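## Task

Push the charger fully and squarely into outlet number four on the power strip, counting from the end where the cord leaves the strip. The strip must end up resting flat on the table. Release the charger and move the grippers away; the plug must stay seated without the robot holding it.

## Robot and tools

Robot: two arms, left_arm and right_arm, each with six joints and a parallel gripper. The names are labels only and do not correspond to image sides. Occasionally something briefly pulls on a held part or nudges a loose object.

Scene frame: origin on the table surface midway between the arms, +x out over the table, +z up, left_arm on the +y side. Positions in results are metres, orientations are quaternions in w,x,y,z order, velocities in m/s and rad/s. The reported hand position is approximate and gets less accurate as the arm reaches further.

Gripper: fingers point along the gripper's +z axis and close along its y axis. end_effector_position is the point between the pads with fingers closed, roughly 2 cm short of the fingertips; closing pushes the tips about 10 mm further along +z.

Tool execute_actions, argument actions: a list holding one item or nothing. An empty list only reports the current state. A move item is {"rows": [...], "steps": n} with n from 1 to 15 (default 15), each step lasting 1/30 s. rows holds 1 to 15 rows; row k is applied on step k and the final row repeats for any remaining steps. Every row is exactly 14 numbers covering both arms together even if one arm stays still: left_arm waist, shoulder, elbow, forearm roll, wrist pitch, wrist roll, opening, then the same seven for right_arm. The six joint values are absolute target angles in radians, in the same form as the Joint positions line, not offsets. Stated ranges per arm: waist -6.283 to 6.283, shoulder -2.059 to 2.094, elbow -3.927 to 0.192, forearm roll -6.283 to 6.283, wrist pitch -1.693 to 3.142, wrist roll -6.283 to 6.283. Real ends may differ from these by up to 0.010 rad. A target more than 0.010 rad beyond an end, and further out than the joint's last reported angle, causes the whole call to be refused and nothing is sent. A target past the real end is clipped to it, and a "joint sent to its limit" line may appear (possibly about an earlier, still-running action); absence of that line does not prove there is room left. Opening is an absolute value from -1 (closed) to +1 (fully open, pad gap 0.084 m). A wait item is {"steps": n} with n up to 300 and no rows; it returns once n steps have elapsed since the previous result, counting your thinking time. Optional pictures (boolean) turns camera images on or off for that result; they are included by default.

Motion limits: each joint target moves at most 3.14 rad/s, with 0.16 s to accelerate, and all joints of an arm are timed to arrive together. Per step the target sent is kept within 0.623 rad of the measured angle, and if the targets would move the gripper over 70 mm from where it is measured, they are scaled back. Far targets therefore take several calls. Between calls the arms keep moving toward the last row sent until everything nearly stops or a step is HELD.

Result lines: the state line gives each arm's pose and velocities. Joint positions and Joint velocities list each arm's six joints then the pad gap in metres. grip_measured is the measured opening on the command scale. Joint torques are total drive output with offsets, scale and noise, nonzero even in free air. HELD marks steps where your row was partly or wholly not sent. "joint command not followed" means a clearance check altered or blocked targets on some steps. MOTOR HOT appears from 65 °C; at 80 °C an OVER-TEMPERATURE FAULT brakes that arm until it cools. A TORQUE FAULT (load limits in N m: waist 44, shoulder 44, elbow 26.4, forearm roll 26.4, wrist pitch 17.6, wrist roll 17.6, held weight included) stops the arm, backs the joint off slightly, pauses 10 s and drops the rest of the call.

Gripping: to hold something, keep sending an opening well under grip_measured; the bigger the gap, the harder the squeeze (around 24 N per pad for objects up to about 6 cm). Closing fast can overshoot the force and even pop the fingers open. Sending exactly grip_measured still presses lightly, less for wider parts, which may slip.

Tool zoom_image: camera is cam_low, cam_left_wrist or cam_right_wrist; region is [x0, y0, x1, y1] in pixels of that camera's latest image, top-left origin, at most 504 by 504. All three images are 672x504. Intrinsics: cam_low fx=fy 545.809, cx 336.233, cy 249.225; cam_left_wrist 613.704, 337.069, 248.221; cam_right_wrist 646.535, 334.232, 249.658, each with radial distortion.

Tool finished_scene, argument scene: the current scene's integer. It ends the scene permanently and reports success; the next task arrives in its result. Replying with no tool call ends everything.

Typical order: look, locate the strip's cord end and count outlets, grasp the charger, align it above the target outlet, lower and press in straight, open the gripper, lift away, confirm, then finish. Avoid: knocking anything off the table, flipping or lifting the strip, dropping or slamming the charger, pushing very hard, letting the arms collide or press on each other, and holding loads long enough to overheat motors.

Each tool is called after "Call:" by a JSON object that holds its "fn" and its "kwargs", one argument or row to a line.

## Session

Call:
{"fn": "execute_actions", "kwargs": {
  "actions": []
}}

Scene clock: 0.00 s of 4500.00 s.
left_arm: end_effector_position=(+0.6560, +0.3222, +0.1462) grip_measured=+1.00 end_effector_quat_wxyz=(-0.051, +0.499, +0.845, -0.184) end_effector_velocity=(-0.000, +0.000, -0.000) end_effector_angular_velocity=(+0.000, +0.002, -0.000) | right_arm: end_effector_position=(+0.1085, +0.2705, +0.1974) grip_measured=+1.00 end_effector_quat_wxyz=(-0.393, +0.178, +0.900, +0.061) end_effector_velocity=(-0.001, +0.001, +0.000) end_effector_angular_velocity=(+0.001, -0.001, +0.001)
Joint positions: left_arm=[-0.103  1.054 -2.51  -0.28   1.721 -2.129  0.084] | right_arm=[ 1.039  0.933 -2.257  0.809  1.505 -1.809  0.084]
Joint velocities: left_arm=[ 0.     0.001  0.     0.001  0.001  0.    -0.   ] | right_arm=[ 0.002 -0.     0.    -0.    -0.002  0.    -0.   ]
Joint torques (N m, as the arm reports them, + toward a larger angle): no reading

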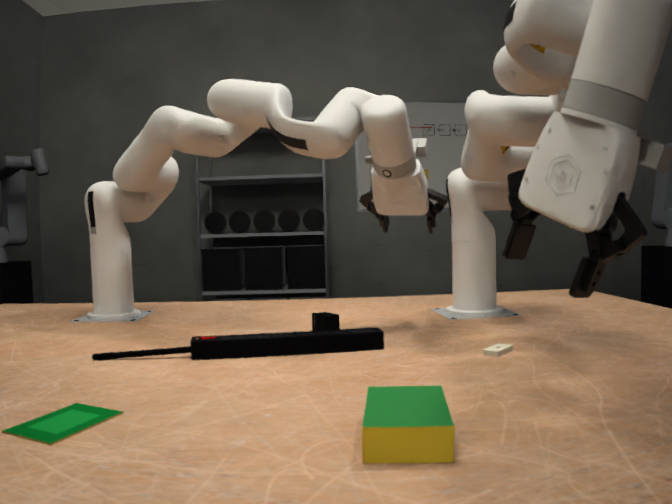

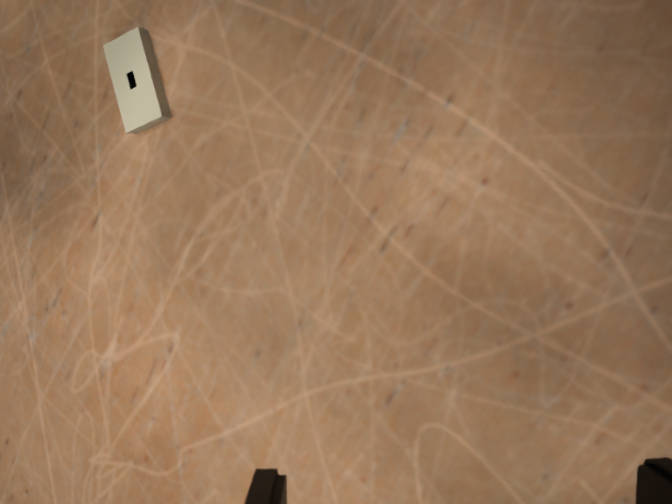

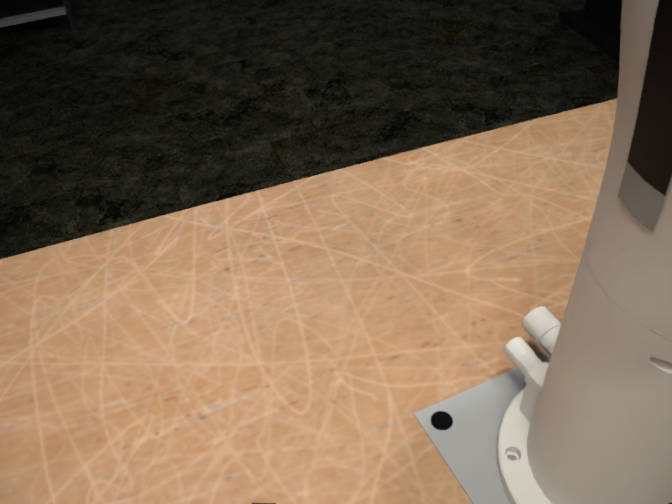

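Call:
{"fn": "execute_actions", "kwargs": {
  "actions": [
    {"rows":[[-0.103,0.45,-1.9,0,1.45,-1.6,1,0.7,0.33,-1.7,0.4,1.4,-1.809,1]]}
  ],
  "pictures": false
}}

Call:
{"fn": "execute_actions", "kwargs": {
  "actions": [
    {"steps":12}
  ],
  "pictures": false
}}

Call:
{"fn": "execute_actions", "kwargs": {
  "actions": [
    {"rows":[[-0.3,0,-1.4,0,1.4,-1.05,1,0.1,-0.25,-1.1,0,1.3,-1.809,1]]}
  ],
  "pictures": false
}}

Call:
{"fn": "execute_actions", "kwargs": {
  "actions": [
    {"steps":15}
  ],
  "pictures": false
}}

Call:
{"fn": "execute_actions", "kwargs": {
  "actions": [
    {"rows":[[-1.104,0,-1.4,0,1.4,-1.05,1,-0.5,-0.4,-0.5,0,0.9,-1.809,1]]}
  ],
  "pictures": false
}}

Call:
{"fn": "execute_actions", "kwargs": {
  "actions": [
    {"steps":32}
  ]
}}

Scene clock: 18.97 s of 4500.00 s.
left_arm: end_effector_position=(+0.6329, +0.3877, +0.2726) grip_measured=+1.00 end_effector_quat_wxyz=(+0.001, +0.691, +0.723, -0.020) end_effector_velocity=(-0.082, +0.105, +0.234) end_effector_angular_velocity=(+0.356, -0.517, -0.781) | right_arm: end_effector_position=(+0.2384, +0.1663, +0.2537) grip_measured=+1.00 end_effector_quat_wxyz=(-0.274, +0.259, +0.922, +0.084) end_effector_velocity=(+0.255, -0.297, +0.125) end_effector_angular_velocity=(-0.196, -0.529, -0.396)
Joint positions: left_arm=[-0.103  0.515 -1.971 -0.032  1.481 -1.661  0.084] | right_arm=[ 0.85   0.598 -1.948  0.582  1.446 -1.809  0.084]
Joint velocities: left_arm=[ 0.002 -0.922  0.83   0.401 -0.384  0.75   0.   ] | right_arm=[-0.44  -0.787  0.719 -0.531 -0.136 -0.    -0.   ]
Joint torques (N m, as the arm reports them, + toward a larger angle): left_arm=[  0.58 -17.23 -20.63   0.15  -1.54  -1.  ] | right_arm=[  0.66 -29.58 -12.87  -0.04  -1.21  -0.16]
Steps of this call (steps 1 to 90: nothing new was sent; then 15.47 s passed at rest; steps 91 to 105: all 15 steps of this action). Readings (joint positions):
91: left_arm=[-0.103 1.054 -2.510 -0.280 1.721 -2.129] | right_arm=[1.038 0.933 -2.257 0.808 1.505 -1.809]
92: left_arm=[-0.103 1.051 -2.505 -0.278 1.718 -2.124] | right_arm=[1.037 0.929 -2.252 0.805 1.504 -1.809]
94: left_arm=[-0.103 1.011 -2.454 -0.257 1.698 -2.084] | right_arm=[1.020 0.893 -2.210 0.778 1.498 -1.809]
98: left_arm=[-0.103 0.820 -2.275 -0.172 1.616 -1.924] | right_arm=[0.952 0.780 -2.117 0.705 1.478 -1.809]
105: the state above

Scene clock: 19.37 s of 4500.00 s.
left_arm: end_effector_position=(+0.6251, +0.3955, +0.2827) grip_measured=+1.00 end_effector_quat_wxyz=(-0.001, +0.714, +0.700, -0.001) end_effector_velocity=(+0.002, +0.001, +0.016) end_effector_angular_velocity=(+0.002, -0.033, -0.006) | right_arm: end_effector_position=(+0.3078, +0.0589, +0.2912) grip_measured=+1.00 end_effector_quat_wxyz=(-0.179, +0.320, +0.926, +0.089) end_effector_velocity=(+0.013, -0.056, -0.004) end_effector_angular_velocity=(-0.075, -0.054, -0.042)
Joint positions: left_arm=[-0.103  0.452 -1.9   -0.     1.45  -1.601  0.084] | right_arm=[ 0.705  0.34  -1.712  0.408  1.402 -1.809  0.084]
Joint velocities: left_arm=[ 0.001 -0.022 -0.006  0.004 -0.004  0.006  0.   ] | right_arm=[-0.051 -0.117  0.15  -0.092 -0.024 -0.    -0.   ]
Joint torques (N m, as the arm reports them, + toward a larger angle): left_arm=[  0.89 -31.37 -21.78   0.85  -1.56  -0.32] | right_arm=[  2.4  -21.75 -12.53   0.28  -1.5   -0.18]
Steps of this call (steps 1 to 12: the robot went on to your last target). Readings (joint positions):
1: left_arm=[-0.103 0.490 -1.948 -0.021 1.471 -1.640] | right_arm=[0.835 0.572 -1.924 0.564 1.442 -1.809]
2: left_arm=[-0.103 0.473 -1.934 -0.014 1.463 -1.626] | right_arm=[0.820 0.545 -1.900 0.546 1.437 -1.809]
4: left_arm=[-0.103 0.460 -1.915 -0.006 1.456 -1.611] | right_arm=[0.791 0.492 -1.851 0.510 1.428 -1.809]
8: left_arm=[-0.103 0.456 -1.900 -0.001 1.452 -1.602] | right_arm=[0.732 0.388 -1.755 0.440 1.410 -1.809]
12: the state above

Scene clock: 19.87 s of 4500.00 s.
left_arm: end_effector_position=(+0.5082, +0.3133, +0.3185) grip_measured=+1.00 end_effector_quat_wxyz=(+0.001, +0.905, +0.424, +0.001) end_effector_velocity=(-0.182, -0.088, +0.033) end_effector_angular_velocity=(-0.008, -0.034, -0.942) | right_arm: end_effector_position=(+0.3768, -0.1152, +0.3047) grip_measured=+1.00 end_effector_quat_wxyz=(-0.087, +0.433, +0.894, +0.070) end_effector_velocity=(+0.083, -0.417, +0.025) end_effector_angular_velocity=(-0.324, -0.262, -0.556)
Joint positions: left_arm=[-0.282  0.042 -1.45  -0.     1.406 -1.105  0.084] | right_arm=[ 0.441  0.082 -1.442  0.228  1.357 -1.809  0.084]
Joint velocities: left_arm=[-0.257 -0.593  0.618 -0.001 -0.06   0.685  0.   ] | right_arm=[-0.619 -0.6    0.618 -0.412 -0.103  0.    -0.   ]
Joint torques (N m, as the arm reports them, + toward a larger angle): left_arm=[  6.64 -12.71 -23.73   1.2   -2.06  -1.23] | right_arm=[  0.04 -21.03 -13.09  -0.12  -1.32  -0.2 ]
Steps of this call (steps 1 to 15: all 15 steps of this action). Readings (joint positions):
1: left_arm=[-0.103 0.452 -1.900 -0.000 1.450 -1.600] | right_arm=[0.704 0.337 -1.708 0.405 1.401 -1.809]
2: left_arm=[-0.104 0.448 -1.896 -0.000 1.449 -1.595] | right_arm=[0.700 0.332 -1.700 0.401 1.400 -1.809]
4: left_arm=[-0.118 0.414 -1.852 0.000 1.445 -1.548] | right_arm=[0.669 0.299 -1.661 0.377 1.395 -1.809]
8: left_arm=[-0.184 0.268 -1.698 -0.000 1.430 -1.377] | right_arm=[0.583 0.219 -1.584 0.323 1.381 -1.809]
15: the state above

Scene clock: 20.37 s of 4500.00 s.
left_arm: end_effector_position=(+0.4945, +0.3081, +0.3180) grip_measured=+1.00 end_effector_quat_wxyz=(-0.000, +0.920, +0.392, -0.000) end_effector_velocity=(-0.001, -0.001, +0.001) end_effector_angular_velocity=(-0.000, -0.002, -0.004) | right_arm: end_effector_position=(+0.3737, -0.3195, +0.3098) grip_measured=+1.00 end_effector_quat_wxyz=(+0.011, +0.553, +0.833, +0.023) end_effector_velocity=(-0.051, -0.227, +0.001) end_effector_angular_velocity=(-0.224, -0.099, -0.324)
Joint positions: left_arm=[-0.3    0.001 -1.4    0.     1.4   -1.05   0.084] | right_arm=[ 0.128 -0.222 -1.129  0.019  1.305 -1.809  0.084]
Joint velocities: left_arm=[-0.002 -0.005  0.003  0.    -0.     0.002  0.   ] | right_arm=[-0.376 -0.361  0.36  -0.243 -0.059 -0.     0.   ]
Joint torques (N m, as the arm reports them, + toward a larger angle): left_arm=[  0.92 -22.12 -22.41   0.93  -1.57  -0.32] | right_arm=[  5.43 -10.05 -14.36   0.79  -1.91  -0.16]
Steps of this call (steps 1 to 15: the robot went on to your last target). Readings (joint positions):
1: left_arm=[-0.289 0.026 -1.433 -0.000 1.404 -1.086] | right_arm=[0.421 0.062 -1.421 0.215 1.354 -1.809]
2: left_arm=[-0.293 0.016 -1.422 -0.000 1.403 -1.074] | right_arm=[0.400 0.042 -1.400 0.201 1.350 -1.809]
4: left_arm=[-0.296 0.008 -1.409 0.000 1.401 -1.060] | right_arm=[0.358 0.001 -1.358 0.173 1.343 -1.809]
8: left_arm=[-0.298 0.003 -1.401 0.000 1.400 -1.052] | right_arm=[0.272 -0.082 -1.273 0.115 1.329 -1.809]
15: the state above

Scene clock: 20.87 s of 4500.00 s.
left_arm: end_effector_position=(+0.4248, +0.1534, +0.3179) grip_measured=+1.00 end_effector_quat_wxyz=(-0.000, +0.975, +0.223, -0.000) end_effector_velocity=(-0.224, -0.327, +0.001) end_effector_angular_velocity=(-0.001, -0.000, -0.826) | right_arm: end_effector_position=(+0.3251, -0.4670, +0.2158) grip_measured=+1.00 end_effector_quat_wxyz=(+0.007, +0.692, +0.722, +0.007) end_effector_velocity=(-0.186, -0.280, -0.214) end_effector_angular_velocity=(-0.002, +0.060, -0.806)
Joint positions: left_arm=[-0.655  0.001 -1.4   -0.     1.4   -1.05   0.084] | right_arm=[-0.232 -0.328 -0.767  0.005  1.075 -1.809  0.084]
Joint velocities: left_arm=[-0.825 -0.001 -0.    -0.001  0.     0.001  0.   ] | right_arm=[-0.811 -0.218  0.807 -0.014 -0.53   0.    -0.   ]
Joint torques (N m, as the arm reports them, + toward a larger angle): left_arm=[  1.53 -22.95 -22.43   0.94  -1.62  -0.34] | right_arm=[ -0.5  -12.31 -13.06  -0.32  -1.65  -0.23]
Steps of this call (steps 1 to 15: all 15 steps of this action). Readings (joint positions):
1: left_arm=[-0.300 0.001 -1.400 0.000 1.400 -1.050] | right_arm=[0.118 -0.232 -1.119 0.013 1.303 -1.809]
2: left_arm=[-0.303 0.001 -1.400 0.000 1.400 -1.050] | right_arm=[0.108 -0.239 -1.109 0.010 1.298 -1.809]
4: left_arm=[-0.341 0.000 -1.400 0.001 1.400 -1.050] | right_arm=[0.064 -0.253 -1.066 0.010 1.267 -1.809]
8: left_arm=[-0.462 0.001 -1.400 -0.000 1.400 -1.050] | right_arm=[-0.045 -0.278 -0.953 0.008 1.198 -1.809]
15: the state above

Scene clock: 21.93 s of 4500.00 s.
left_arm: end_effector_position=(+0.2678, +0.0085, +0.3182) grip_measured=+1.00 end_effector_quat_wxyz=(-0.000, +1.000, +0.000, +0.000) end_effector_velocity=(-0.002, -0.001, -0.001) end_effector_angular_velocity=(+0.002, +0.002, -0.005) | right_arm: end_effector_position=(+0.2484, -0.5420, +0.1462) grip_measured=+1.00 end_effector_quat_wxyz=(+0.000, +0.782, +0.624, +0.000) end_effector_velocity=(-0.000, -0.001, -0.000) end_effector_angular_velocity=(+0.000, -0.000, -0.002)
Joint positions: left_arm=[-1.103 -0.    -1.4    0.     1.4   -1.05   0.084] | right_arm=[-0.5   -0.4   -0.5    0.     0.9   -1.809  0.084]
Joint velocities: left_arm=[-0.004  0.001  0.001 -0.001  0.001  0.001 -0.   ] | right_arm=[-0.002  0.001  0.001  0.    -0.001  0.    -0.   ]
Joint torques (N m, as the arm reports them, + toward a larger angle): left_arm=[  1.07 -22.19 -22.37   0.77  -1.56  -0.23] | right_arm=[ -0.19  -9.76 -12.14  -0.22  -1.64  -0.17]
Steps of this call (steps 1 to 32: the robot went on to your last target). Readings (joint positions):
1: left_arm=[-0.682 0.001 -1.400 -0.000 1.400 -1.050] | right_arm=[-0.259 -0.335 -0.740 0.004 1.058 -1.809]
2: left_arm=[-0.710 0.001 -1.400 -0.000 1.400 -1.050] | right_arm=[-0.287 -0.343 -0.713 0.004 1.040 -1.809]
4: left_arm=[-0.765 0.000 -1.400 -0.000 1.400 -1.050] | right_arm=[-0.342 -0.357 -0.658 0.003 1.004 -1.809]
8: left_arm=[-0.875 0.000 -1.400 -0.000 1.400 -1.050] | right_arm=[-0.448 -0.386 -0.552 0.001 0.935 -1.809]
32: the state above

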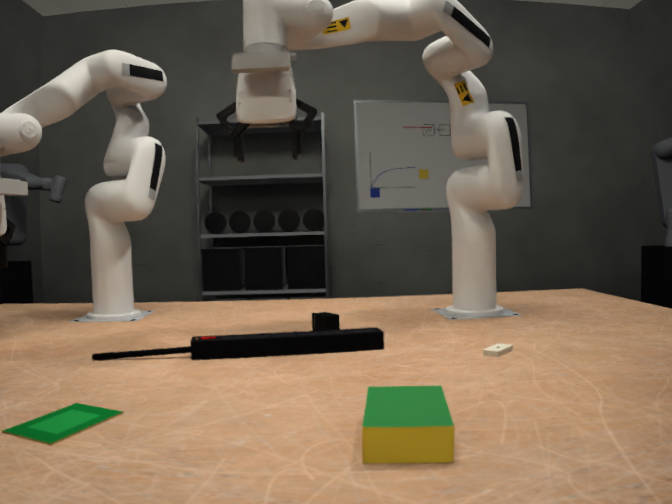

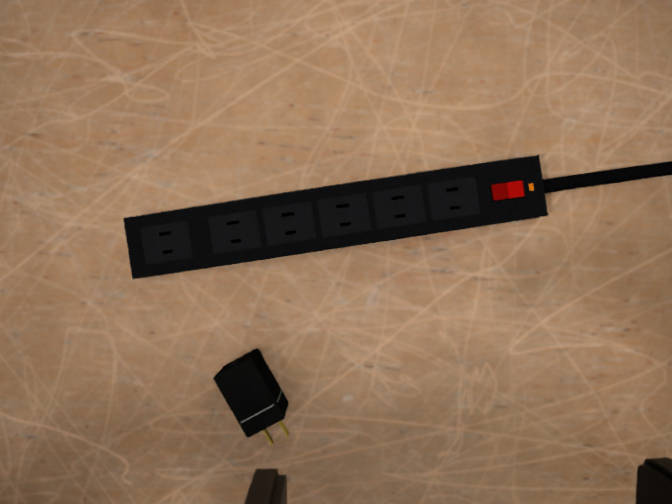

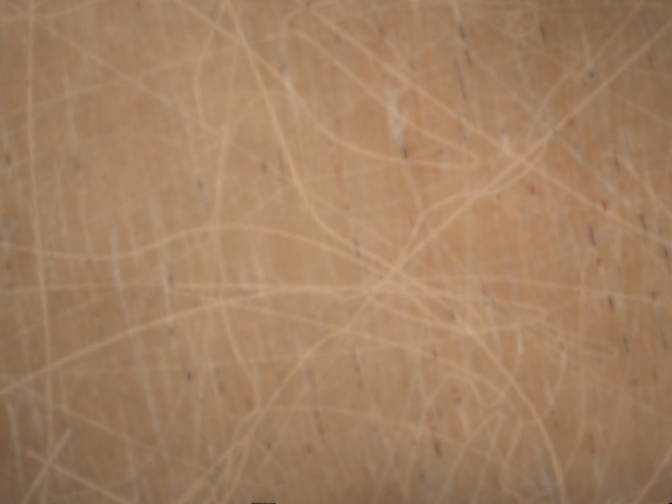

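Call:
{"fn": "execute_actions", "kwargs": {
  "actions": [
    {"rows":[[-1.038,-0.1007,-0.6279,0,0.7286,1.653,0.4,-0.5,-0.4,-0.5,0,0.9,-1.809,1]]}
  ],
  "pictures": false
}}

Call:
{"fn": "execute_actions", "kwargs": {
  "actions": [
    {"steps":42}
  ]
}}

Scene clock: 32.27 s of 4500.00 s.
left_arm: end_effector_position=(+0.2649, +0.0514, +0.1772) grip_measured=+0.39 end_effector_quat_wxyz=(+0.005, +0.967, -0.255, +0.005) end_effector_velocity=(-0.059, +0.160, -0.297) end_effector_angular_velocity=(+0.071, +0.015, -1.653) | right_arm: end_effector_position=(+0.2484, -0.5420, +0.1462) grip_measured=+1.00 end_effector_quat_wxyz=(+0.000, +0.782, +0.624, -0.000) end_effector_velocity=(+0.000, +0.000, -0.000) end_effector_angular_velocity=(+0.000, +0.000, +0.001)
Joint positions: left_arm=[-1.061 -0.065 -0.913  0.     0.964 -0.49   0.061] | right_arm=[-0.5   -0.4   -0.5    0.     0.9   -1.809  0.084]
Joint velocities: left_arm=[ 0.081 -0.123  1.028 -0.    -0.837  1.735 -0.   ] | right_arm=[ 0.001  0.001  0.    -0.    -0.001 -0.    -0.   ]
Joint torques (N m, as the arm reports them, + toward a larger angle): left_arm=[  1.99 -20.82 -22.21   1.02  -1.82   0.06] | right_arm=[ -0.07 -10.04 -12.34  -0.33  -1.61  -0.18]
Steps of this call (steps 1 to 15: the robot went on to your last target; steps 16 to 90: nothing new was sent; then 6.83 s passed at rest; steps 91 to 105: all 15 steps of this action). Readings (joint positions):
91: left_arm=[-1.104 -0.000 -1.400 -0.000 1.400 -1.050] | right_arm=[-0.500 -0.400 -0.500 -0.000 0.900 -1.809]
92: left_arm=[-1.104 -0.001 -1.396 -0.000 1.395 -1.045] | right_arm=[-0.500 -0.400 -0.500 0.000 0.900 -1.809]
94: left_arm=[-1.099 -0.011 -1.354 -0.000 1.347 -0.998] | right_arm=[-0.500 -0.400 -0.500 -0.000 0.900 -1.809]
98: left_arm=[-1.081 -0.034 -1.170 0.000 1.176 -0.820] | right_arm=[-0.500 -0.400 -0.500 0.000 0.900 -1.809]
105: the state above

Scene clock: 33.67 s of 4500.00 s.
left_arm: end_effector_position=(+0.2426, +0.1030, +0.1000) grip_measured=+0.39 end_effector_quat_wxyz=(-0.000, -0.250, +0.968, -0.000) end_effector_velocity=(-0.000, +0.000, -0.000) end_effector_angular_velocity=(+0.001, +0.000, -0.002) | right_arm: end_effector_position=(+0.2484, -0.5420, +0.1462) grip_measured=+1.00 end_effector_quat_wxyz=(+0.000, +0.782, +0.624, -0.000) end_effector_velocity=(+0.000, -0.000, +0.000) end_effector_angular_velocity=(-0.001, -0.001, -0.001)
Joint positions: left_arm=[-1.038 -0.101 -0.628 -0.     0.729  1.653  0.061] | right_arm=[-0.5   -0.4   -0.5   -0.     0.9   -1.809  0.084]
Joint velocities: left_arm=[-0.001  0.     0.     0.     0.     0.001  0.   ] | right_arm=[-0.001 -0.001  0.     0.    -0.     0.    -0.   ]
Joint torques (N m, as the arm reports them, + toward a larger angle): left_arm=[  0.86 -17.2  -19.44   0.84  -1.56  -0.37] | right_arm=[  0.09  -9.89 -12.28  -0.23  -1.64  -0.24]
Steps of this call (steps 1 to 42: the robot went on to your last target). Readings (joint positions):
1: left_arm=[-1.058 -0.070 -0.879 0.000 0.936 -0.430] | right_arm=[-0.500 -0.400 -0.500 0.000 0.900 -1.809]
2: left_arm=[-1.055 -0.074 -0.846 0.000 0.909 -0.365] | right_arm=[-0.500 -0.400 -0.500 0.000 0.900 -1.809]
4: left_arm=[-1.050 -0.081 -0.783 0.000 0.857 -0.217] | right_arm=[-0.500 -0.400 -0.500 0.000 0.900 -1.809]
8: left_arm=[-1.042 -0.093 -0.683 0.000 0.776 0.139] | right_arm=[-0.500 -0.400 -0.500 0.000 0.900 -1.809]
42: the state above

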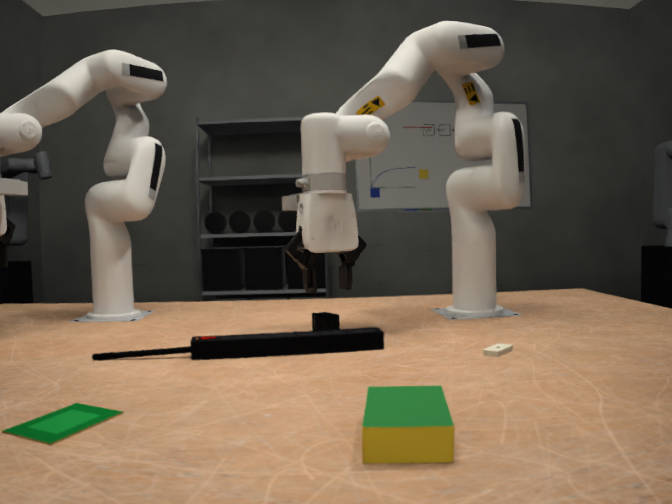

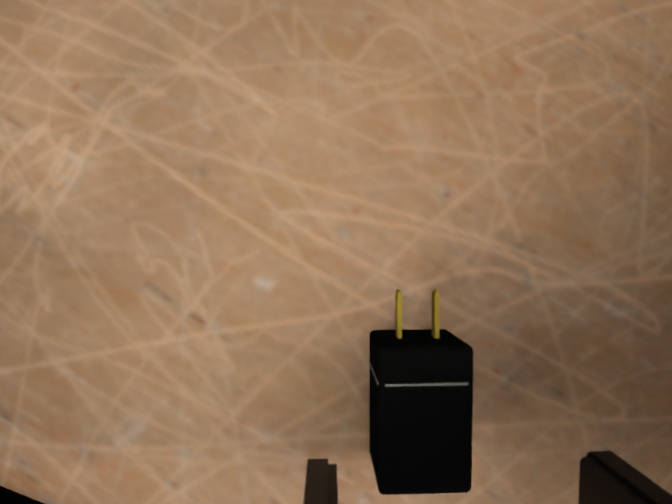

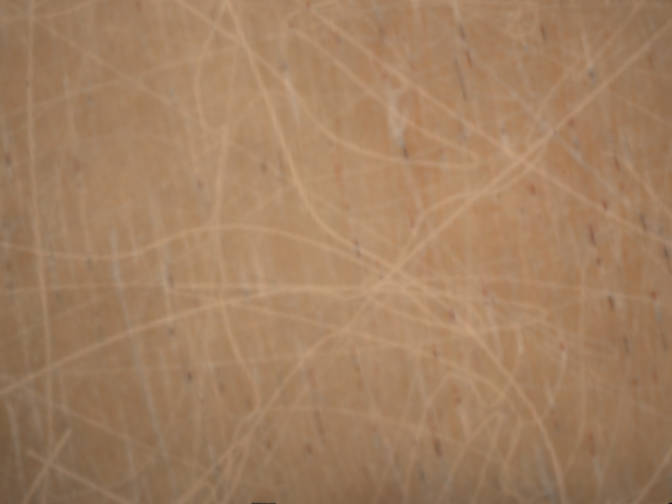

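Call:
{"fn": "execute_actions", "kwargs": {
  "actions": [
    {"rows":[[-1.0535,0.05,-0.594,0,0.544,1.6375,0.3,-0.5,-0.4,-0.5,0,0.9,-1.809,1]],"steps":9}
  ],
  "pictures": false
}}

Call:
{"fn": "execute_actions", "kwargs": {
  "actions": [
    {"rows":[[-1.0535,0.08,-0.59,0,0.51,1.6375,0.2,-0.5,-0.4,-0.5,0,0.9,-1.809,1],[-1.0535,0.08,-0.59,0,0.51,1.6375,0.2,-0.5,-0.4,-0.5,0,0.9,-1.809,1],[-1.0535,0.0997,-0.5873,0,0.4876,1.6375,0,-0.5,-0.4,-0.5,0,0.9,-1.809,1]]}
  ],
  "pictures": false
}}

Call:
{"fn": "execute_actions", "kwargs": {
  "actions": [
    {"rows":[[-1.0535,0.0997,-0.5873,0,0.4876,1.6375,-0.2,-0.5,-0.4,-0.5,0,0.9,-1.809,1],[-1.0535,0.0997,-0.5873,0,0.4876,1.6375,-0.25,-0.5,-0.4,-0.5,0,0.9,-1.809,1],[-1.0535,0.0997,-0.5873,0,0.4876,1.6375,-0.35,-0.5,-0.4,-0.5,0,0.9,-1.809,1],[-1.0535,0.0997,-0.5873,0,0.4876,1.6375,-0.6,-0.5,-0.4,-0.5,0,0.9,-1.809,1]],"steps":10}
  ]
}}

Call:
{"fn": "execute_actions", "kwargs": {
  "actions": [
    {"rows":[[-1.0535,0.05,-0.594,0,0.544,1.6375,-0.6,-0.5,-0.4,-0.5,0,0.9,-1.809,1]],"steps":6}
  ],
  "pictures": false
}}

Call:
{"fn": "execute_actions", "kwargs": {
  "actions": [
    {"rows":[[-1.5,0.33,-0.991,0,0.661,0,-0.6,-0.5,-0.4,-0.5,0,0.9,-1.809,1]]}
  ],
  "pictures": false
}}

Call:
{"fn": "execute_actions", "kwargs": {
  "actions": [
    {"steps":28}
  ]
}}

Scene clock: 58.63 s of 4500.00 s.
left_arm: end_effector_position=(+0.2360, +0.1029, +0.0454) grip_measured=+0.29 end_effector_quat_wxyz=(-0.002, -0.249, +0.968, +0.006) end_effector_velocity=(+0.002, -0.016, -0.054) end_effector_angular_velocity=(-0.048, -0.031, +0.002) | right_arm: end_effector_position=(+0.2484, -0.5420, +0.1462) grip_measured=+1.00 end_effector_quat_wxyz=(+0.000, +0.782, +0.624, -0.000) end_effector_velocity=(+0.000, -0.000, +0.000) end_effector_angular_velocity=(-0.000, -0.000, -0.001)
Joint positions: left_arm=[-1.052  0.04  -0.591  0.     0.564  1.639  0.056] | right_arm=[-0.5   -0.4   -0.5   -0.     0.9   -1.809  0.084]
Joint velocities: left_arm=[-0.019  0.17   0.02  -0.    -0.248 -0.021 -0.   ] | right_arm=[-0.001  0.    -0.001 -0.     0.001 -0.     0.   ]
Joint torques (N m, as the arm reports them, + toward a larger angle): left_arm=[  1.7  -26.29 -21.99   0.84  -1.65  -0.29] | right_arm=[  0.14  -9.95 -12.23  -0.15  -1.59  -0.16]
Steps of this call (steps 1 to 15: the robot went on to your last target; steps 16 to 90: nothing new was sent; then 21.67 s passed at rest; steps 91 to 99: all 9 steps of this action). Readings (joint positions):
91: left_arm=[-1.038 -0.101 -0.628 -0.000 0.728 1.653] | right_arm=[-0.500 -0.400 -0.500 -0.000 0.900 -1.809]
92: left_arm=[-1.038 -0.098 -0.628 -0.000 0.723 1.653] | right_arm=[-0.500 -0.400 -0.500 -0.000 0.900 -1.809]
94: left_arm=[-1.042 -0.065 -0.623 -0.000 0.677 1.649] | right_arm=[-0.500 -0.400 -0.500 0.000 0.900 -1.809]
98: left_arm=[-1.052 0.032 -0.594 0.000 0.574 1.640] | right_arm=[-0.500 -0.400 -0.500 -0.000 0.900 -1.809]
99: the state above

Scene clock: 59.13 s of 4500.00 s.
left_arm: end_effector_position=(+0.2378, +0.0994, +0.0275) grip_measured=-0.01 end_effector_quat_wxyz=(+0.000, -0.250, +0.968, -0.000) end_effector_velocity=(-0.001, +0.001, -0.003) end_effector_angular_velocity=(+0.002, +0.002, -0.001) | right_arm: end_effector_position=(+0.2484, -0.5420, +0.1462) grip_measured=+1.00 end_effector_quat_wxyz=(+0.000, +0.782, +0.624, -0.000) end_effector_velocity=(+0.000, +0.000, +0.000) end_effector_angular_velocity=(-0.000, -0.001, +0.001)
Joint positions: left_arm=[-1.053  0.099 -0.588 -0.     0.488  1.638  0.044] | right_arm=[-0.5   -0.4   -0.5   -0.     0.9   -1.809  0.084]
Joint velocities: left_arm=[-0.001  0.006  0.003 -0.    -0.006  0.001 -0.   ] | right_arm=[ 0.001 -0.001  0.     0.    -0.    -0.    -0.   ]
Joint torques (N m, as the arm reports them, + toward a larger angle): left_arm=[  0.9  -19.22 -16.52   0.8   -1.5   -0.43] | right_arm=[  0.07  -9.81 -12.34  -0.14  -1.61  -0.15]
Steps of this call (steps 1 to 15: all 15 steps of this action). Readings (joint positions):
1: left_arm=[-1.053 0.044 -0.592 0.000 0.557 1.639] | right_arm=[-0.500 -0.400 -0.500 -0.000 0.900 -1.809]
2: left_arm=[-1.053 0.049 -0.593 0.000 0.548 1.638] | right_arm=[-0.500 -0.400 -0.500 -0.000 0.900 -1.809]
4: left_arm=[-1.053 0.064 -0.594 -0.000 0.526 1.638] | right_arm=[-0.500 -0.400 -0.500 -0.000 0.900 -1.809]
8: left_arm=[-1.053 0.093 -0.587 0.000 0.497 1.638] | right_arm=[-0.500 -0.400 -0.500 0.000 0.900 -1.809]
15: the state above

Scene clock: 59.47 s of 4500.00 s.
left_arm: end_effector_position=(+0.2377, +0.0996, +0.0272) grip_measured=-0.33 end_effector_quat_wxyz=(+0.000, -0.250, +0.968, -0.000) end_effector_velocity=(+0.000, -0.000, +0.000) end_effector_angular_velocity=(-0.001, -0.000, +0.001) | right_arm: end_effector_position=(+0.2484, -0.5420, +0.1462) grip_measured=+1.00 end_effector_quat_wxyz=(+0.000, +0.782, +0.624, -0.000) end_effector_velocity=(-0.000, +0.000, -0.000) end_effector_angular_velocity=(+0.000, +0.000, +0.001)
Joint positions: left_arm=[-1.053  0.099 -0.588  0.     0.488  1.638  0.03 ] | right_arm=[-0.5   -0.4   -0.5   -0.     0.9   -1.809  0.084]
Joint velocities: left_arm=[ 0.     0.    -0.    -0.001 -0.001  0.     0.   ] | right_arm=[ 0.001 -0.001  0.001  0.    -0.001 -0.     0.   ]
Joint torques (N m, as the arm reports them, + toward a larger angle): left_arm=[  0.9  -18.64 -15.89   0.95  -1.63  -0.31] | right_arm=[ -0.13  -9.93 -12.17  -0.23  -1.66  -0.23]
Steps of this call (steps 1 to 10: all 10 steps of this action). Readings (joint positions):
1: left_arm=[-1.053 0.099 -0.588 -0.000 0.488 1.638] | right_arm=[-0.500 -0.400 -0.500 -0.000 0.900 -1.809]
2: left_arm=[-1.053 0.099 -0.588 -0.000 0.488 1.638] | right_arm=[-0.500 -0.400 -0.500 -0.000 0.900 -1.809]
4: left_arm=[-1.053 0.099 -0.587 -0.000 0.488 1.638] | right_arm=[-0.500 -0.400 -0.500 -0.000 0.900 -1.809]
8: left_arm=[-1.053 0.099 -0.588 0.000 0.488 1.638] | right_arm=[-0.500 -0.400 -0.500 0.000 0.900 -1.809]
10: the state above

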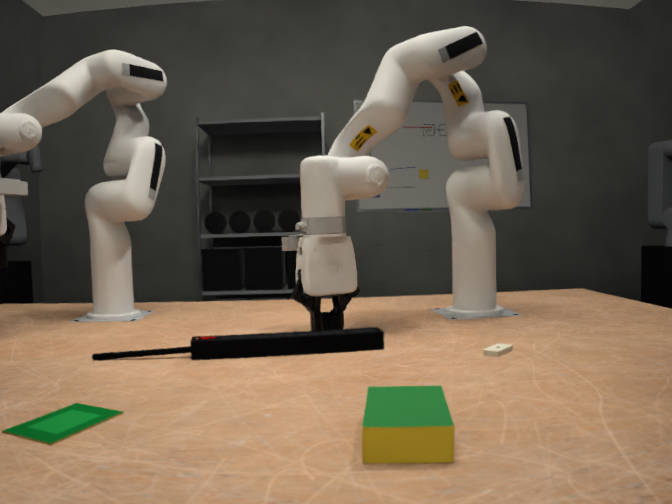

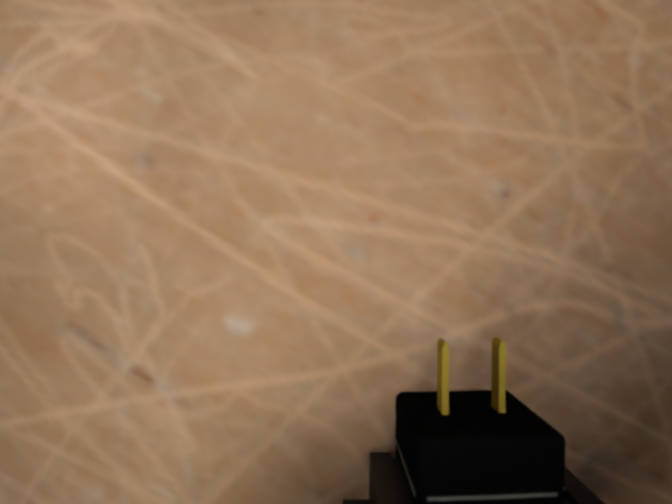

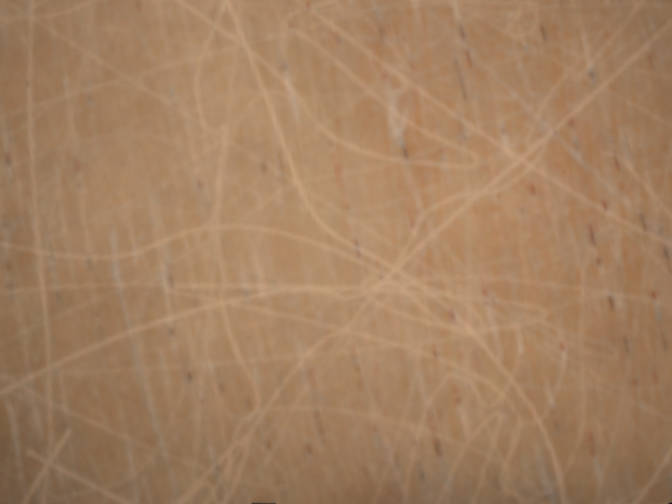

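Scene clock: 59.67 s of 4500.00 s.
left_arm: end_effector_position=(+0.2384, +0.0985, +0.0409) grip_measured=-0.33 end_effector_quat_wxyz=(+0.000, -0.250, +0.968, -0.001) end_effector_velocity=(+0.017, -0.026, +0.073) end_effector_angular_velocity=(-0.066, -0.042, +0.001) | right_arm: end_effector_position=(+0.2484, -0.5420, +0.1462) grip_measured=+1.00 end_effector_quat_wxyz=(+0.000, +0.782, +0.624, -0.000) end_effector_velocity=(+0.000, +0.000, +0.000) end_effector_angular_velocity=(-0.001, -0.001, +0.002)
Joint positions: left_arm=[-1.053  0.06  -0.593 -0.     0.531  1.637  0.03 ] | right_arm=[-0.5   -0.4   -0.5   -0.     0.9   -1.809  0.084]
Joint velocities: left_arm=[ 0.    -0.168 -0.059 -0.     0.149 -0.    -0.   ] | right_arm=[ 0.001 -0.001  0.    -0.    -0.001 -0.     0.   ]
Joint torques (N m, as the arm reports them, + toward a larger angle): left_arm=[  0.88 -14.41 -14.52   0.8   -1.62  -0.34] | right_arm=[  0.02  -9.85 -12.32  -0.16  -1.64  -0.21]
Steps of this call (steps 1 to 6: all 6 steps of this action). Readings (joint positions):
1: left_arm=[-1.053 0.099 -0.588 0.000 0.488 1.638] | right_arm=[-0.500 -0.400 -0.500 -0.000 0.900 -1.809]
2: left_arm=[-1.054 0.096 -0.588 0.000 0.493 1.637] | right_arm=[-0.500 -0.400 -0.500 0.000 0.900 -1.809]
4: left_arm=[-1.054 0.077 -0.588 0.000 0.516 1.638] | right_arm=[-0.500 -0.400 -0.500 -0.000 0.900 -1.809]
6: the state above

Scene clock: 60.17 s of 4500.00 s.
left_arm: end_effector_position=(+0.1484, -0.0187, +0.0456) grip_measured=-0.33 end_effector_quat_wxyz=(+0.000, -0.386, +0.922, +0.000) end_effector_velocity=(-0.243, -0.213, -0.001) end_effector_angular_velocity=(-0.000, -0.000, +1.411) | right_arm: end_effector_position=(+0.2484, -0.5420, +0.1462) grip_measured=+1.00 end_effector_quat_wxyz=(+0.000, +0.782, +0.624, -0.000) end_effector_velocity=(+0.000, -0.000, +0.000) end_effector_angular_velocity=(-0.000, -0.000, -0.001)
Joint positions: left_arm=[-1.361  0.244 -0.867  0.     0.623  1.042  0.03 ] | right_arm=[-0.5   -0.4   -0.5   -0.     0.9   -1.809  0.084]
Joint velocities: left_arm=[-0.632  0.388 -0.56   0.     0.173 -2.043 -0.   ] | right_arm=[-0.001 -0.    -0.001  0.     0.001  0.     0.   ]
Joint torques (N m, as the arm reports them, + toward a larger angle): left_arm=[  1.35 -25.06 -17.33   0.96  -1.89  -0.64] | right_arm=[ -0.17  -9.88 -12.31  -0.23  -1.63  -0.23]
Steps of this call (steps 1 to 15: all 15 steps of this action). Readings (joint positions):
1: left_arm=[-1.054 0.056 -0.595 -0.000 0.535 1.637] | right_arm=[-0.500 -0.400 -0.500 -0.000 0.900 -1.809]
2: left_arm=[-1.056 0.056 -0.597 -0.000 0.539 1.632] | right_arm=[-0.500 -0.400 -0.500 0.000 0.900 -1.809]
4: left_arm=[-1.086 0.075 -0.624 -0.000 0.551 1.586] | right_arm=[-0.500 -0.400 -0.500 -0.000 0.900 -1.809]
8: left_arm=[-1.199 0.145 -0.724 0.000 0.579 1.421] | right_arm=[-0.500 -0.400 -0.500 0.000 0.900 -1.809]
15: the state above

Scene clock: 61.10 s of 4500.00 s.
left_arm: end_effector_position=(+0.0897, -0.0616, +0.0446) grip_measured=-0.33 end_effector_quat_wxyz=(+0.000, +0.750, -0.662, -0.000) end_effector_velocity=(-0.000, +0.000, -0.000) end_effector_angular_velocity=(+0.001, +0.000, +0.002) | right_arm: end_effector_position=(+0.2484, -0.5420, +0.1462) grip_measured=+1.00 end_effector_quat_wxyz=(+0.000, +0.782, +0.624, -0.000) end_effector_velocity=(+0.000, -0.000, +0.000) end_effector_angular_velocity=(-0.000, -0.000, -0.000)
Joint positions: left_arm=[-1.5    0.33  -0.991  0.     0.661  0.     0.03 ] | right_arm=[-0.5   -0.4   -0.5   -0.     0.9   -1.809  0.084]
Joint velocities: left_arm=[-0.001  0.    -0.    -0.     0.001 -0.003 -0.   ] | right_arm=[-0.     0.001 -0.001  0.    -0.    -0.    -0.   ]
Joint torques (N m, as the arm reports them, + toward a larger angle): left_arm=[  0.82 -26.88 -18.92   1.02  -1.84  -0.34] | right_arm=[ -0.15  -9.93 -12.15  -0.24  -1.58  -0.19]
Steps of this call (steps 1 to 28: the robot went on to your last target). Readings (joint positions):
1: left_arm=[-1.382 0.257 -0.885 0.000 0.628 0.971] | right_arm=[-0.500 -0.400 -0.500 -0.000 0.900 -1.809]
2: left_arm=[-1.402 0.269 -0.903 0.000 0.634 0.893] | right_arm=[-0.500 -0.400 -0.500 0.000 0.900 -1.809]
4: left_arm=[-1.438 0.292 -0.935 0.000 0.644 0.720] | right_arm=[-0.500 -0.400 -0.500 -0.000 0.900 -1.809]
8: left_arm=[-1.483 0.319 -0.975 0.000 0.656 0.354] | right_arm=[-0.500 -0.400 -0.500 0.000 0.900 -1.809]
28: the state above

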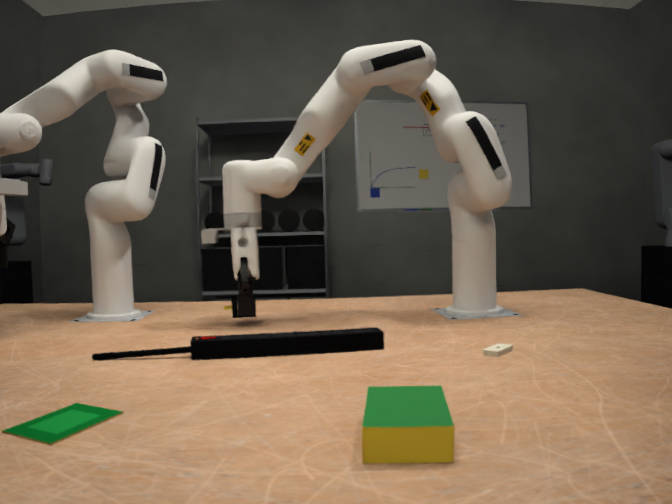

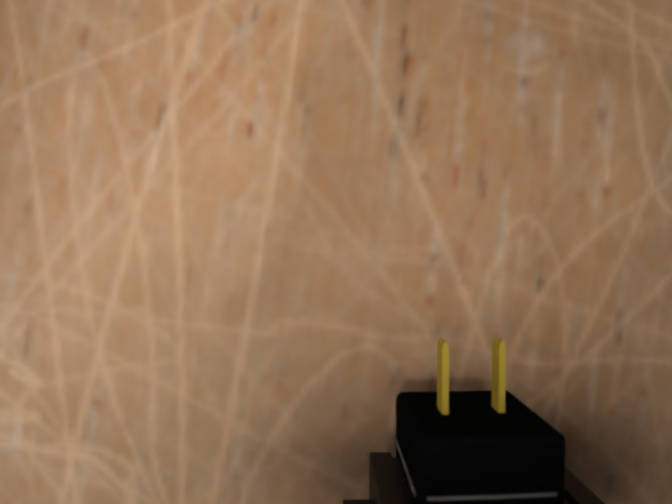

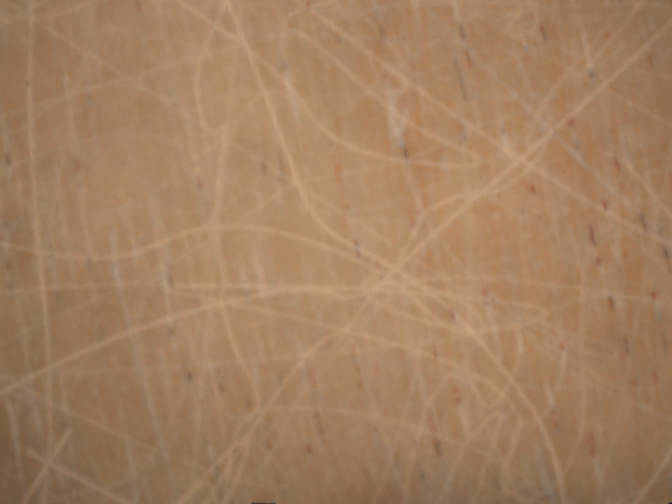

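Call:
{"fn": "execute_actions", "kwargs": {
  "actions": [
    {"rows":[[-1.5,0.345,-0.988,0,0.643,0,-0.6,-0.5,-0.4,-0.5,0,0.9,-1.809,1],[-1.5,0.345,-0.988,0,0.643,0,-0.6,-0.5,-0.4,-0.5,0,0.9,-1.809,1],[-1.5,0.355,-0.9865,0,0.6315,0,-0.6,-0.5,-0.4,-0.5,0,0.9,-1.809,1],[-1.5,0.355,-0.9865,0,0.6315,0,-0.6,-0.5,-0.4,-0.5,0,0.9,-1.809,1],[-1.5,0.362,-0.9854,0,0.6234,0,-0.6,-0.5,-0.4,-0.5,0,0.9,-1.809,1],[-1.5,0.362,-0.9854,0,0.6234,0,-0.6,-0.5,-0.4,-0.5,0,0.9,-1.809,1],[-1.5,0.3665,-0.9847,0,0.6182,0,-0.6,-0.5,-0.4,-0.5,0,0.9,-1.809,1]]}
  ],
  "pictures": false
}}

Call:
{"fn": "execute_actions", "kwargs": {
  "actions": [
    {"rows":[[-1.5,0.3665,-0.9847,0,0.6182,0,0.7,-0.5,-0.4,-0.5,0,0.9,-1.809,1]],"steps":8}
  ],
  "pictures": false
}}

Call:
{"fn": "execute_actions", "kwargs": {
  "actions": [
    {"rows":[[-1.5,0.2157,-1.0193,0,0.8036,0,0.7,-0.5,-0.4,-0.5,0,0.9,-1.809,1]],"steps":9}
  ]
}}

Call:
{"fn": "execute_actions", "kwargs": {
  "actions": [
    {"rows":[[-0.9037,0.2157,-1.0193,0,0.8036,0.569,0.7,-0.5,-0.4,-0.5,0,0.9,-1.809,1]]}
  ],
  "pictures": false
}}

Call:
{"fn": "execute_actions", "kwargs": {
  "actions": [
    {"steps":24}
  ]
}}

Scene clock: 74.00 s of 4500.00 s.
left_arm: end_effector_position=(+0.0896, -0.0610, +0.0281) grip_measured=-0.33 end_effector_quat_wxyz=(+0.000, +0.750, -0.662, +0.000) end_effector_velocity=(+0.001, -0.003, -0.000) end_effector_angular_velocity=(-0.010, -0.001, +0.002) | right_arm: end_effector_position=(+0.2484, -0.5420, +0.1462) grip_measured=+1.00 end_effector_quat_wxyz=(+0.000, +0.782, +0.624, -0.000) end_effector_velocity=(-0.001, -0.001, -0.000) end_effector_angular_velocity=(+0.000, +0.001, -0.003)
Joint positions: left_arm=[-1.5    0.366 -0.985 -0.     0.619 -0.     0.03 ] | right_arm=[-0.5   -0.4   -0.5    0.     0.9   -1.809  0.084]
Joint velocities: left_arm=[ 0.001  0.003 -0.002 -0.001 -0.011 -0.     0.   ] | right_arm=[-0.003 -0.     0.001  0.     0.     0.    -0.   ]
Joint torques (N m, as the arm reports them, + toward a larger angle): left_arm=[  1.03 -27.09 -18.37   0.84  -1.67  -0.36] | right_arm=[  0.    -9.98 -12.33  -0.19  -1.7   -0.23]
Steps of this call (steps 1 to 30: the robot went on to your last target; steps 31 to 90: nothing new was sent; then 9.40 s passed at rest; steps 91 to 105: all 15 steps of this action). Readings (joint positions):
91: left_arm=[-1.500 0.330 -0.991 -0.000 0.661 -0.000] | right_arm=[-0.500 -0.400 -0.500 -0.000 0.900 -1.809]
92: left_arm=[-1.500 0.332 -0.991 -0.000 0.658 -0.000] | right_arm=[-0.500 -0.400 -0.500 -0.000 0.900 -1.809]
94: left_arm=[-1.500 0.339 -0.990 -0.000 0.649 0.000] | right_arm=[-0.500 -0.400 -0.500 0.000 0.900 -1.809]
98: left_arm=[-1.500 0.357 -0.986 0.000 0.630 -0.000] | right_arm=[-0.500 -0.400 -0.500 0.000 0.900 -1.809]
105: the state above

Scene clock: 74.27 s of 4500.00 s.
left_arm: end_effector_position=(+0.0896, -0.0611, +0.0279) grip_measured=+0.65 end_effector_quat_wxyz=(+0.000, +0.750, -0.662, +0.000) end_effector_velocity=(-0.000, +0.002, -0.002) end_effector_angular_velocity=(+0.006, +0.001, -0.000) | right_arm: end_effector_position=(+0.2484, -0.5420, +0.1462) grip_measured=+1.00 end_effector_quat_wxyz=(+0.000, +0.782, +0.624, -0.000) end_effector_velocity=(-0.000, -0.000, -0.000) end_effector_angular_velocity=(-0.000, +0.000, -0.001)
Joint positions: left_arm=[-1.5    0.366 -0.985 -0.     0.618  0.     0.071] | right_arm=[-0.5   -0.4   -0.5   -0.     0.9   -1.809  0.084]
Joint velocities: left_arm=[0.    0.003 0.002 0.    0.001 0.    0.149] | right_arm=[-0.001  0.     0.    -0.    -0.     0.    -0.   ]
Joint torques (N m, as the arm reports them, + toward a larger angle): left_arm=[  0.77 -26.8  -18.23   0.63  -1.56  -0.36] | right_arm=[  0.06  -9.89 -12.31  -0.33  -1.62  -0.2 ]
Steps of this call (steps 1 to 8: all 8 steps of this action). Readings (joint positions):
1: left_arm=[-1.500 0.366 -0.985 -0.000 0.619 0.000] | right_arm=[-0.500 -0.400 -0.500 0.000 0.900 -1.809]
2: left_arm=[-1.500 0.366 -0.985 -0.000 0.618 -0.000] | right_arm=[-0.500 -0.400 -0.500 0.000 0.900 -1.809]
4: left_arm=[-1.500 0.366 -0.985 -0.000 0.618 0.000] | right_arm=[-0.500 -0.400 -0.500 0.000 0.900 -1.809]
8: the state above

Scene clock: 74.57 s of 4500.00 s.
left_arm: end_effector_position=(+0.0904, -0.0672, +0.1001) grip_measured=+0.70 end_effector_quat_wxyz=(+0.006, +0.750, -0.662, +0.007) end_effector_velocity=(-0.003, +0.024, +0.078) end_effector_angular_velocity=(+0.049, +0.006, -0.001) | right_arm: end_effector_position=(+0.2484, -0.5420, +0.1462) grip_measured=+1.00 end_effector_quat_wxyz=(+0.000, +0.782, +0.624, -0.000) end_effector_velocity=(+0.000, -0.000, +0.000) end_effector_angular_velocity=(-0.000, -0.001, -0.000)
Joint positions: left_arm=[-1.5    0.223 -1.025 -0.     0.782  0.     0.073] | right_arm=[-0.5   -0.4   -0.5   -0.     0.9   -1.809  0.084]
Joint velocities: left_arm=[ 0.    -0.184 -0.02   0.001  0.253  0.    -0.   ] | right_arm=[ 0.     0.001 -0.001  0.    -0.     0.     0.   ]
Joint torques (N m, as the arm reports them, + toward a larger angle): left_arm=[  0.73 -13.28 -12.41   0.88  -1.13  -0.41] | right_arm=[ -0.04  -9.79 -12.27  -0.22  -1.62  -0.23]
Steps of this call (steps 1 to 9: all 9 steps of this action). Readings (joint positions):
1: left_arm=[-1.500 0.366 -0.985 0.000 0.618 0.000] | right_arm=[-0.500 -0.400 -0.500 0.000 0.900 -1.809]
2: left_arm=[-1.500 0.364 -0.985 0.000 0.624 0.000] | right_arm=[-0.500 -0.400 -0.500 -0.000 0.900 -1.809]
4: left_arm=[-1.500 0.333 -0.988 0.000 0.670 -0.000] | right_arm=[-0.500 -0.400 -0.500 -0.000 0.900 -1.809]
8: left_arm=[-1.500 0.232 -1.022 -0.000 0.772 0.000] | right_arm=[-0.500 -0.400 -0.500 0.000 0.900 -1.809]
9: the state above

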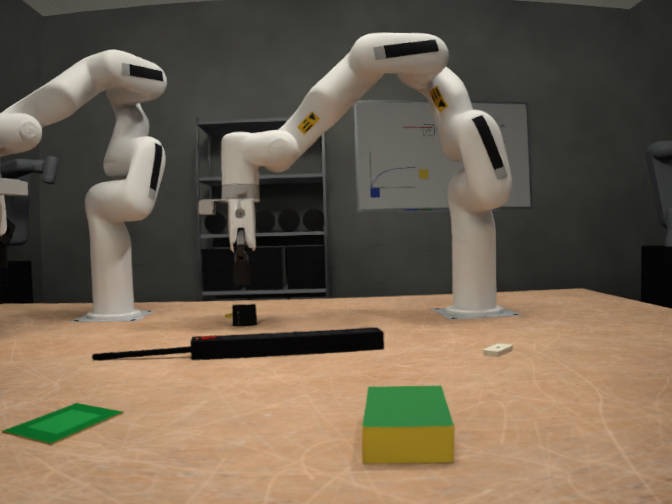

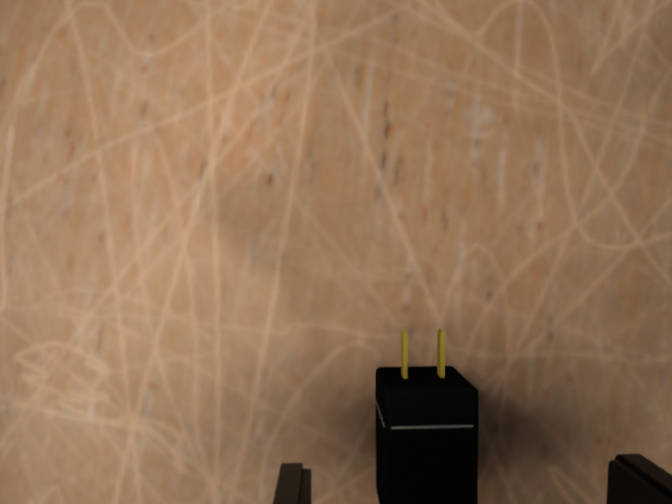

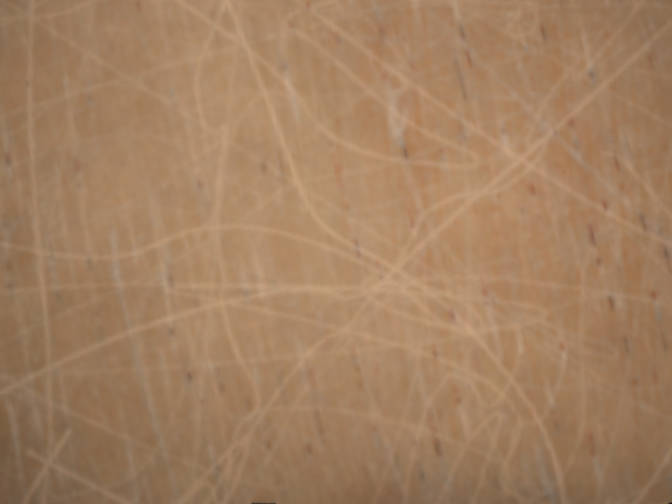

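Scene clock: 75.07 s of 4500.00 s.
left_arm: end_effector_position=(+0.2522, -0.0109, +0.0986) grip_measured=+0.70 end_effector_quat_wxyz=(+0.000, +0.755, -0.655, +0.000) end_effector_velocity=(+0.353, +0.183, +0.004) end_effector_angular_velocity=(+0.003, +0.001, +0.039) | right_arm: end_effector_position=(+0.2484, -0.5420, +0.1462) grip_measured=+1.00 end_effector_quat_wxyz=(+0.000, +0.782, +0.624, -0.000) end_effector_velocity=(+0.000, +0.000, -0.000) end_effector_angular_velocity=(-0.000, -0.001, +0.001)
Joint positions: left_arm=[-1.151  0.219 -1.019  0.     0.799  0.333  0.073] | right_arm=[-0.5   -0.4   -0.5   -0.     0.9   -1.809  0.084]
Joint velocities: left_arm=[ 0.813 -0.009 -0.002 -0.     0.014  0.774  0.   ] | right_arm=[ 0.001  0.001  0.     0.    -0.001 -0.     0.   ]
Joint torques (N m, as the arm reports them, + toward a larger angle): left_arm=[  1.22 -25.43 -19.73   0.99  -1.73  -0.52] | right_arm=[  0.    -9.89 -12.19  -0.29  -1.68  -0.18]
Steps of this call (steps 1 to 15: all 15 steps of this action). Readings (joint positions):
1: left_arm=[-1.500 0.219 -1.024 -0.000 0.789 0.000] | right_arm=[-0.500 -0.400 -0.500 0.000 0.900 -1.809]
2: left_arm=[-1.497 0.218 -1.021 -0.000 0.793 0.005] | right_arm=[-0.500 -0.400 -0.500 0.000 0.900 -1.809]
4: left_arm=[-1.460 0.221 -1.018 -0.000 0.795 0.045] | right_arm=[-0.500 -0.400 -0.500 0.000 0.900 -1.809]
8: left_arm=[-1.340 0.220 -1.019 0.000 0.796 0.152] | right_arm=[-0.500 -0.400 -0.500 0.000 0.900 -1.809]
15: the state above

Scene clock: 75.87 s of 4500.00 s.
left_arm: end_effector_position=(+0.3515, +0.0570, +0.1000) grip_measured=+0.70 end_effector_quat_wxyz=(+0.000, +0.759, -0.652, -0.000) end_effector_velocity=(+0.001, +0.001, -0.000) end_effector_angular_velocity=(-0.000, +0.000, +0.003) | right_arm: end_effector_position=(+0.2484, -0.5420, +0.1462) grip_measured=+1.00 end_effector_quat_wxyz=(+0.000, +0.782, +0.624, -0.000) end_effector_velocity=(-0.000, +0.000, -0.000) end_effector_angular_velocity=(+0.000, +0.001, +0.000)
Joint positions: left_arm=[-0.904  0.216 -1.019 -0.     0.804  0.569  0.073] | right_arm=[-0.5   -0.4   -0.5    0.     0.9   -1.809  0.084]
Joint velocities: left_arm=[ 0.004  0.     0.    -0.001 -0.001  0.002  0.   ] | right_arm=[-0.     0.     0.001 -0.     0.    -0.     0.   ]
Joint torques (N m, as the arm reports them, + toward a larger angle): left_arm=[  1.08 -25.31 -19.97   0.94  -1.63  -0.28] | right_arm=[ -0.03  -9.97 -12.21  -0.15  -1.68  -0.2 ]
Steps of this call (steps 1 to 24: the robot went on to your last target). Readings (joint positions):
1: left_arm=[-1.124 0.219 -1.019 0.000 0.800 0.359] | right_arm=[-0.500 -0.400 -0.500 -0.000 0.900 -1.809]
2: left_arm=[-1.096 0.218 -1.019 0.000 0.800 0.384] | right_arm=[-0.500 -0.400 -0.500 -0.000 0.900 -1.809]
4: left_arm=[-1.042 0.218 -1.019 0.000 0.801 0.436] | right_arm=[-0.500 -0.400 -0.500 0.000 0.900 -1.809]
8: left_arm=[-0.942 0.216 -1.019 0.000 0.803 0.530] | right_arm=[-0.500 -0.400 -0.500 -0.000 0.900 -1.809]
24: the state above

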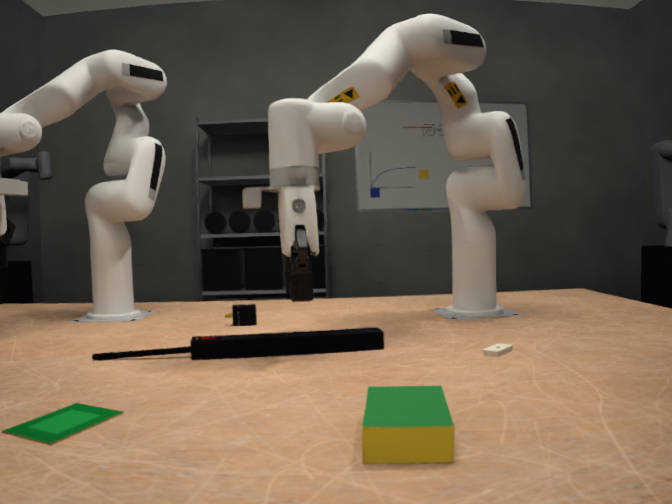

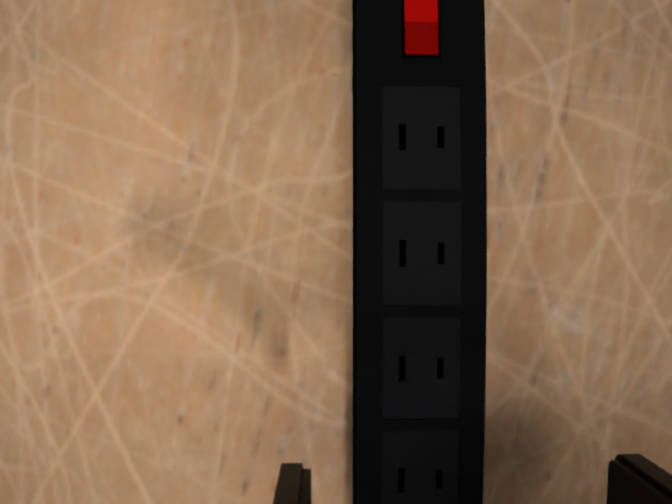

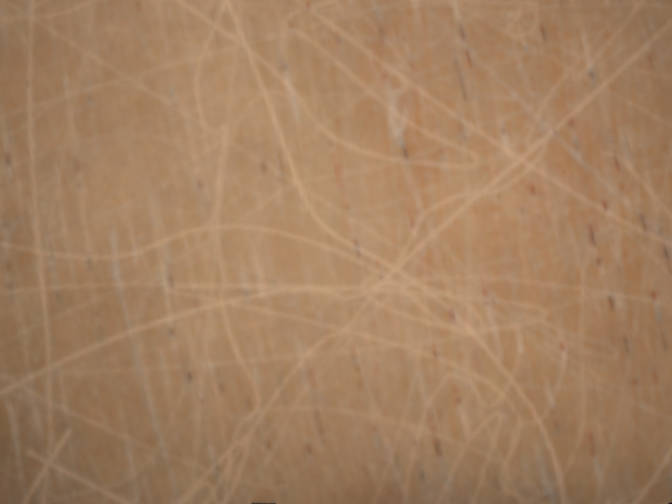

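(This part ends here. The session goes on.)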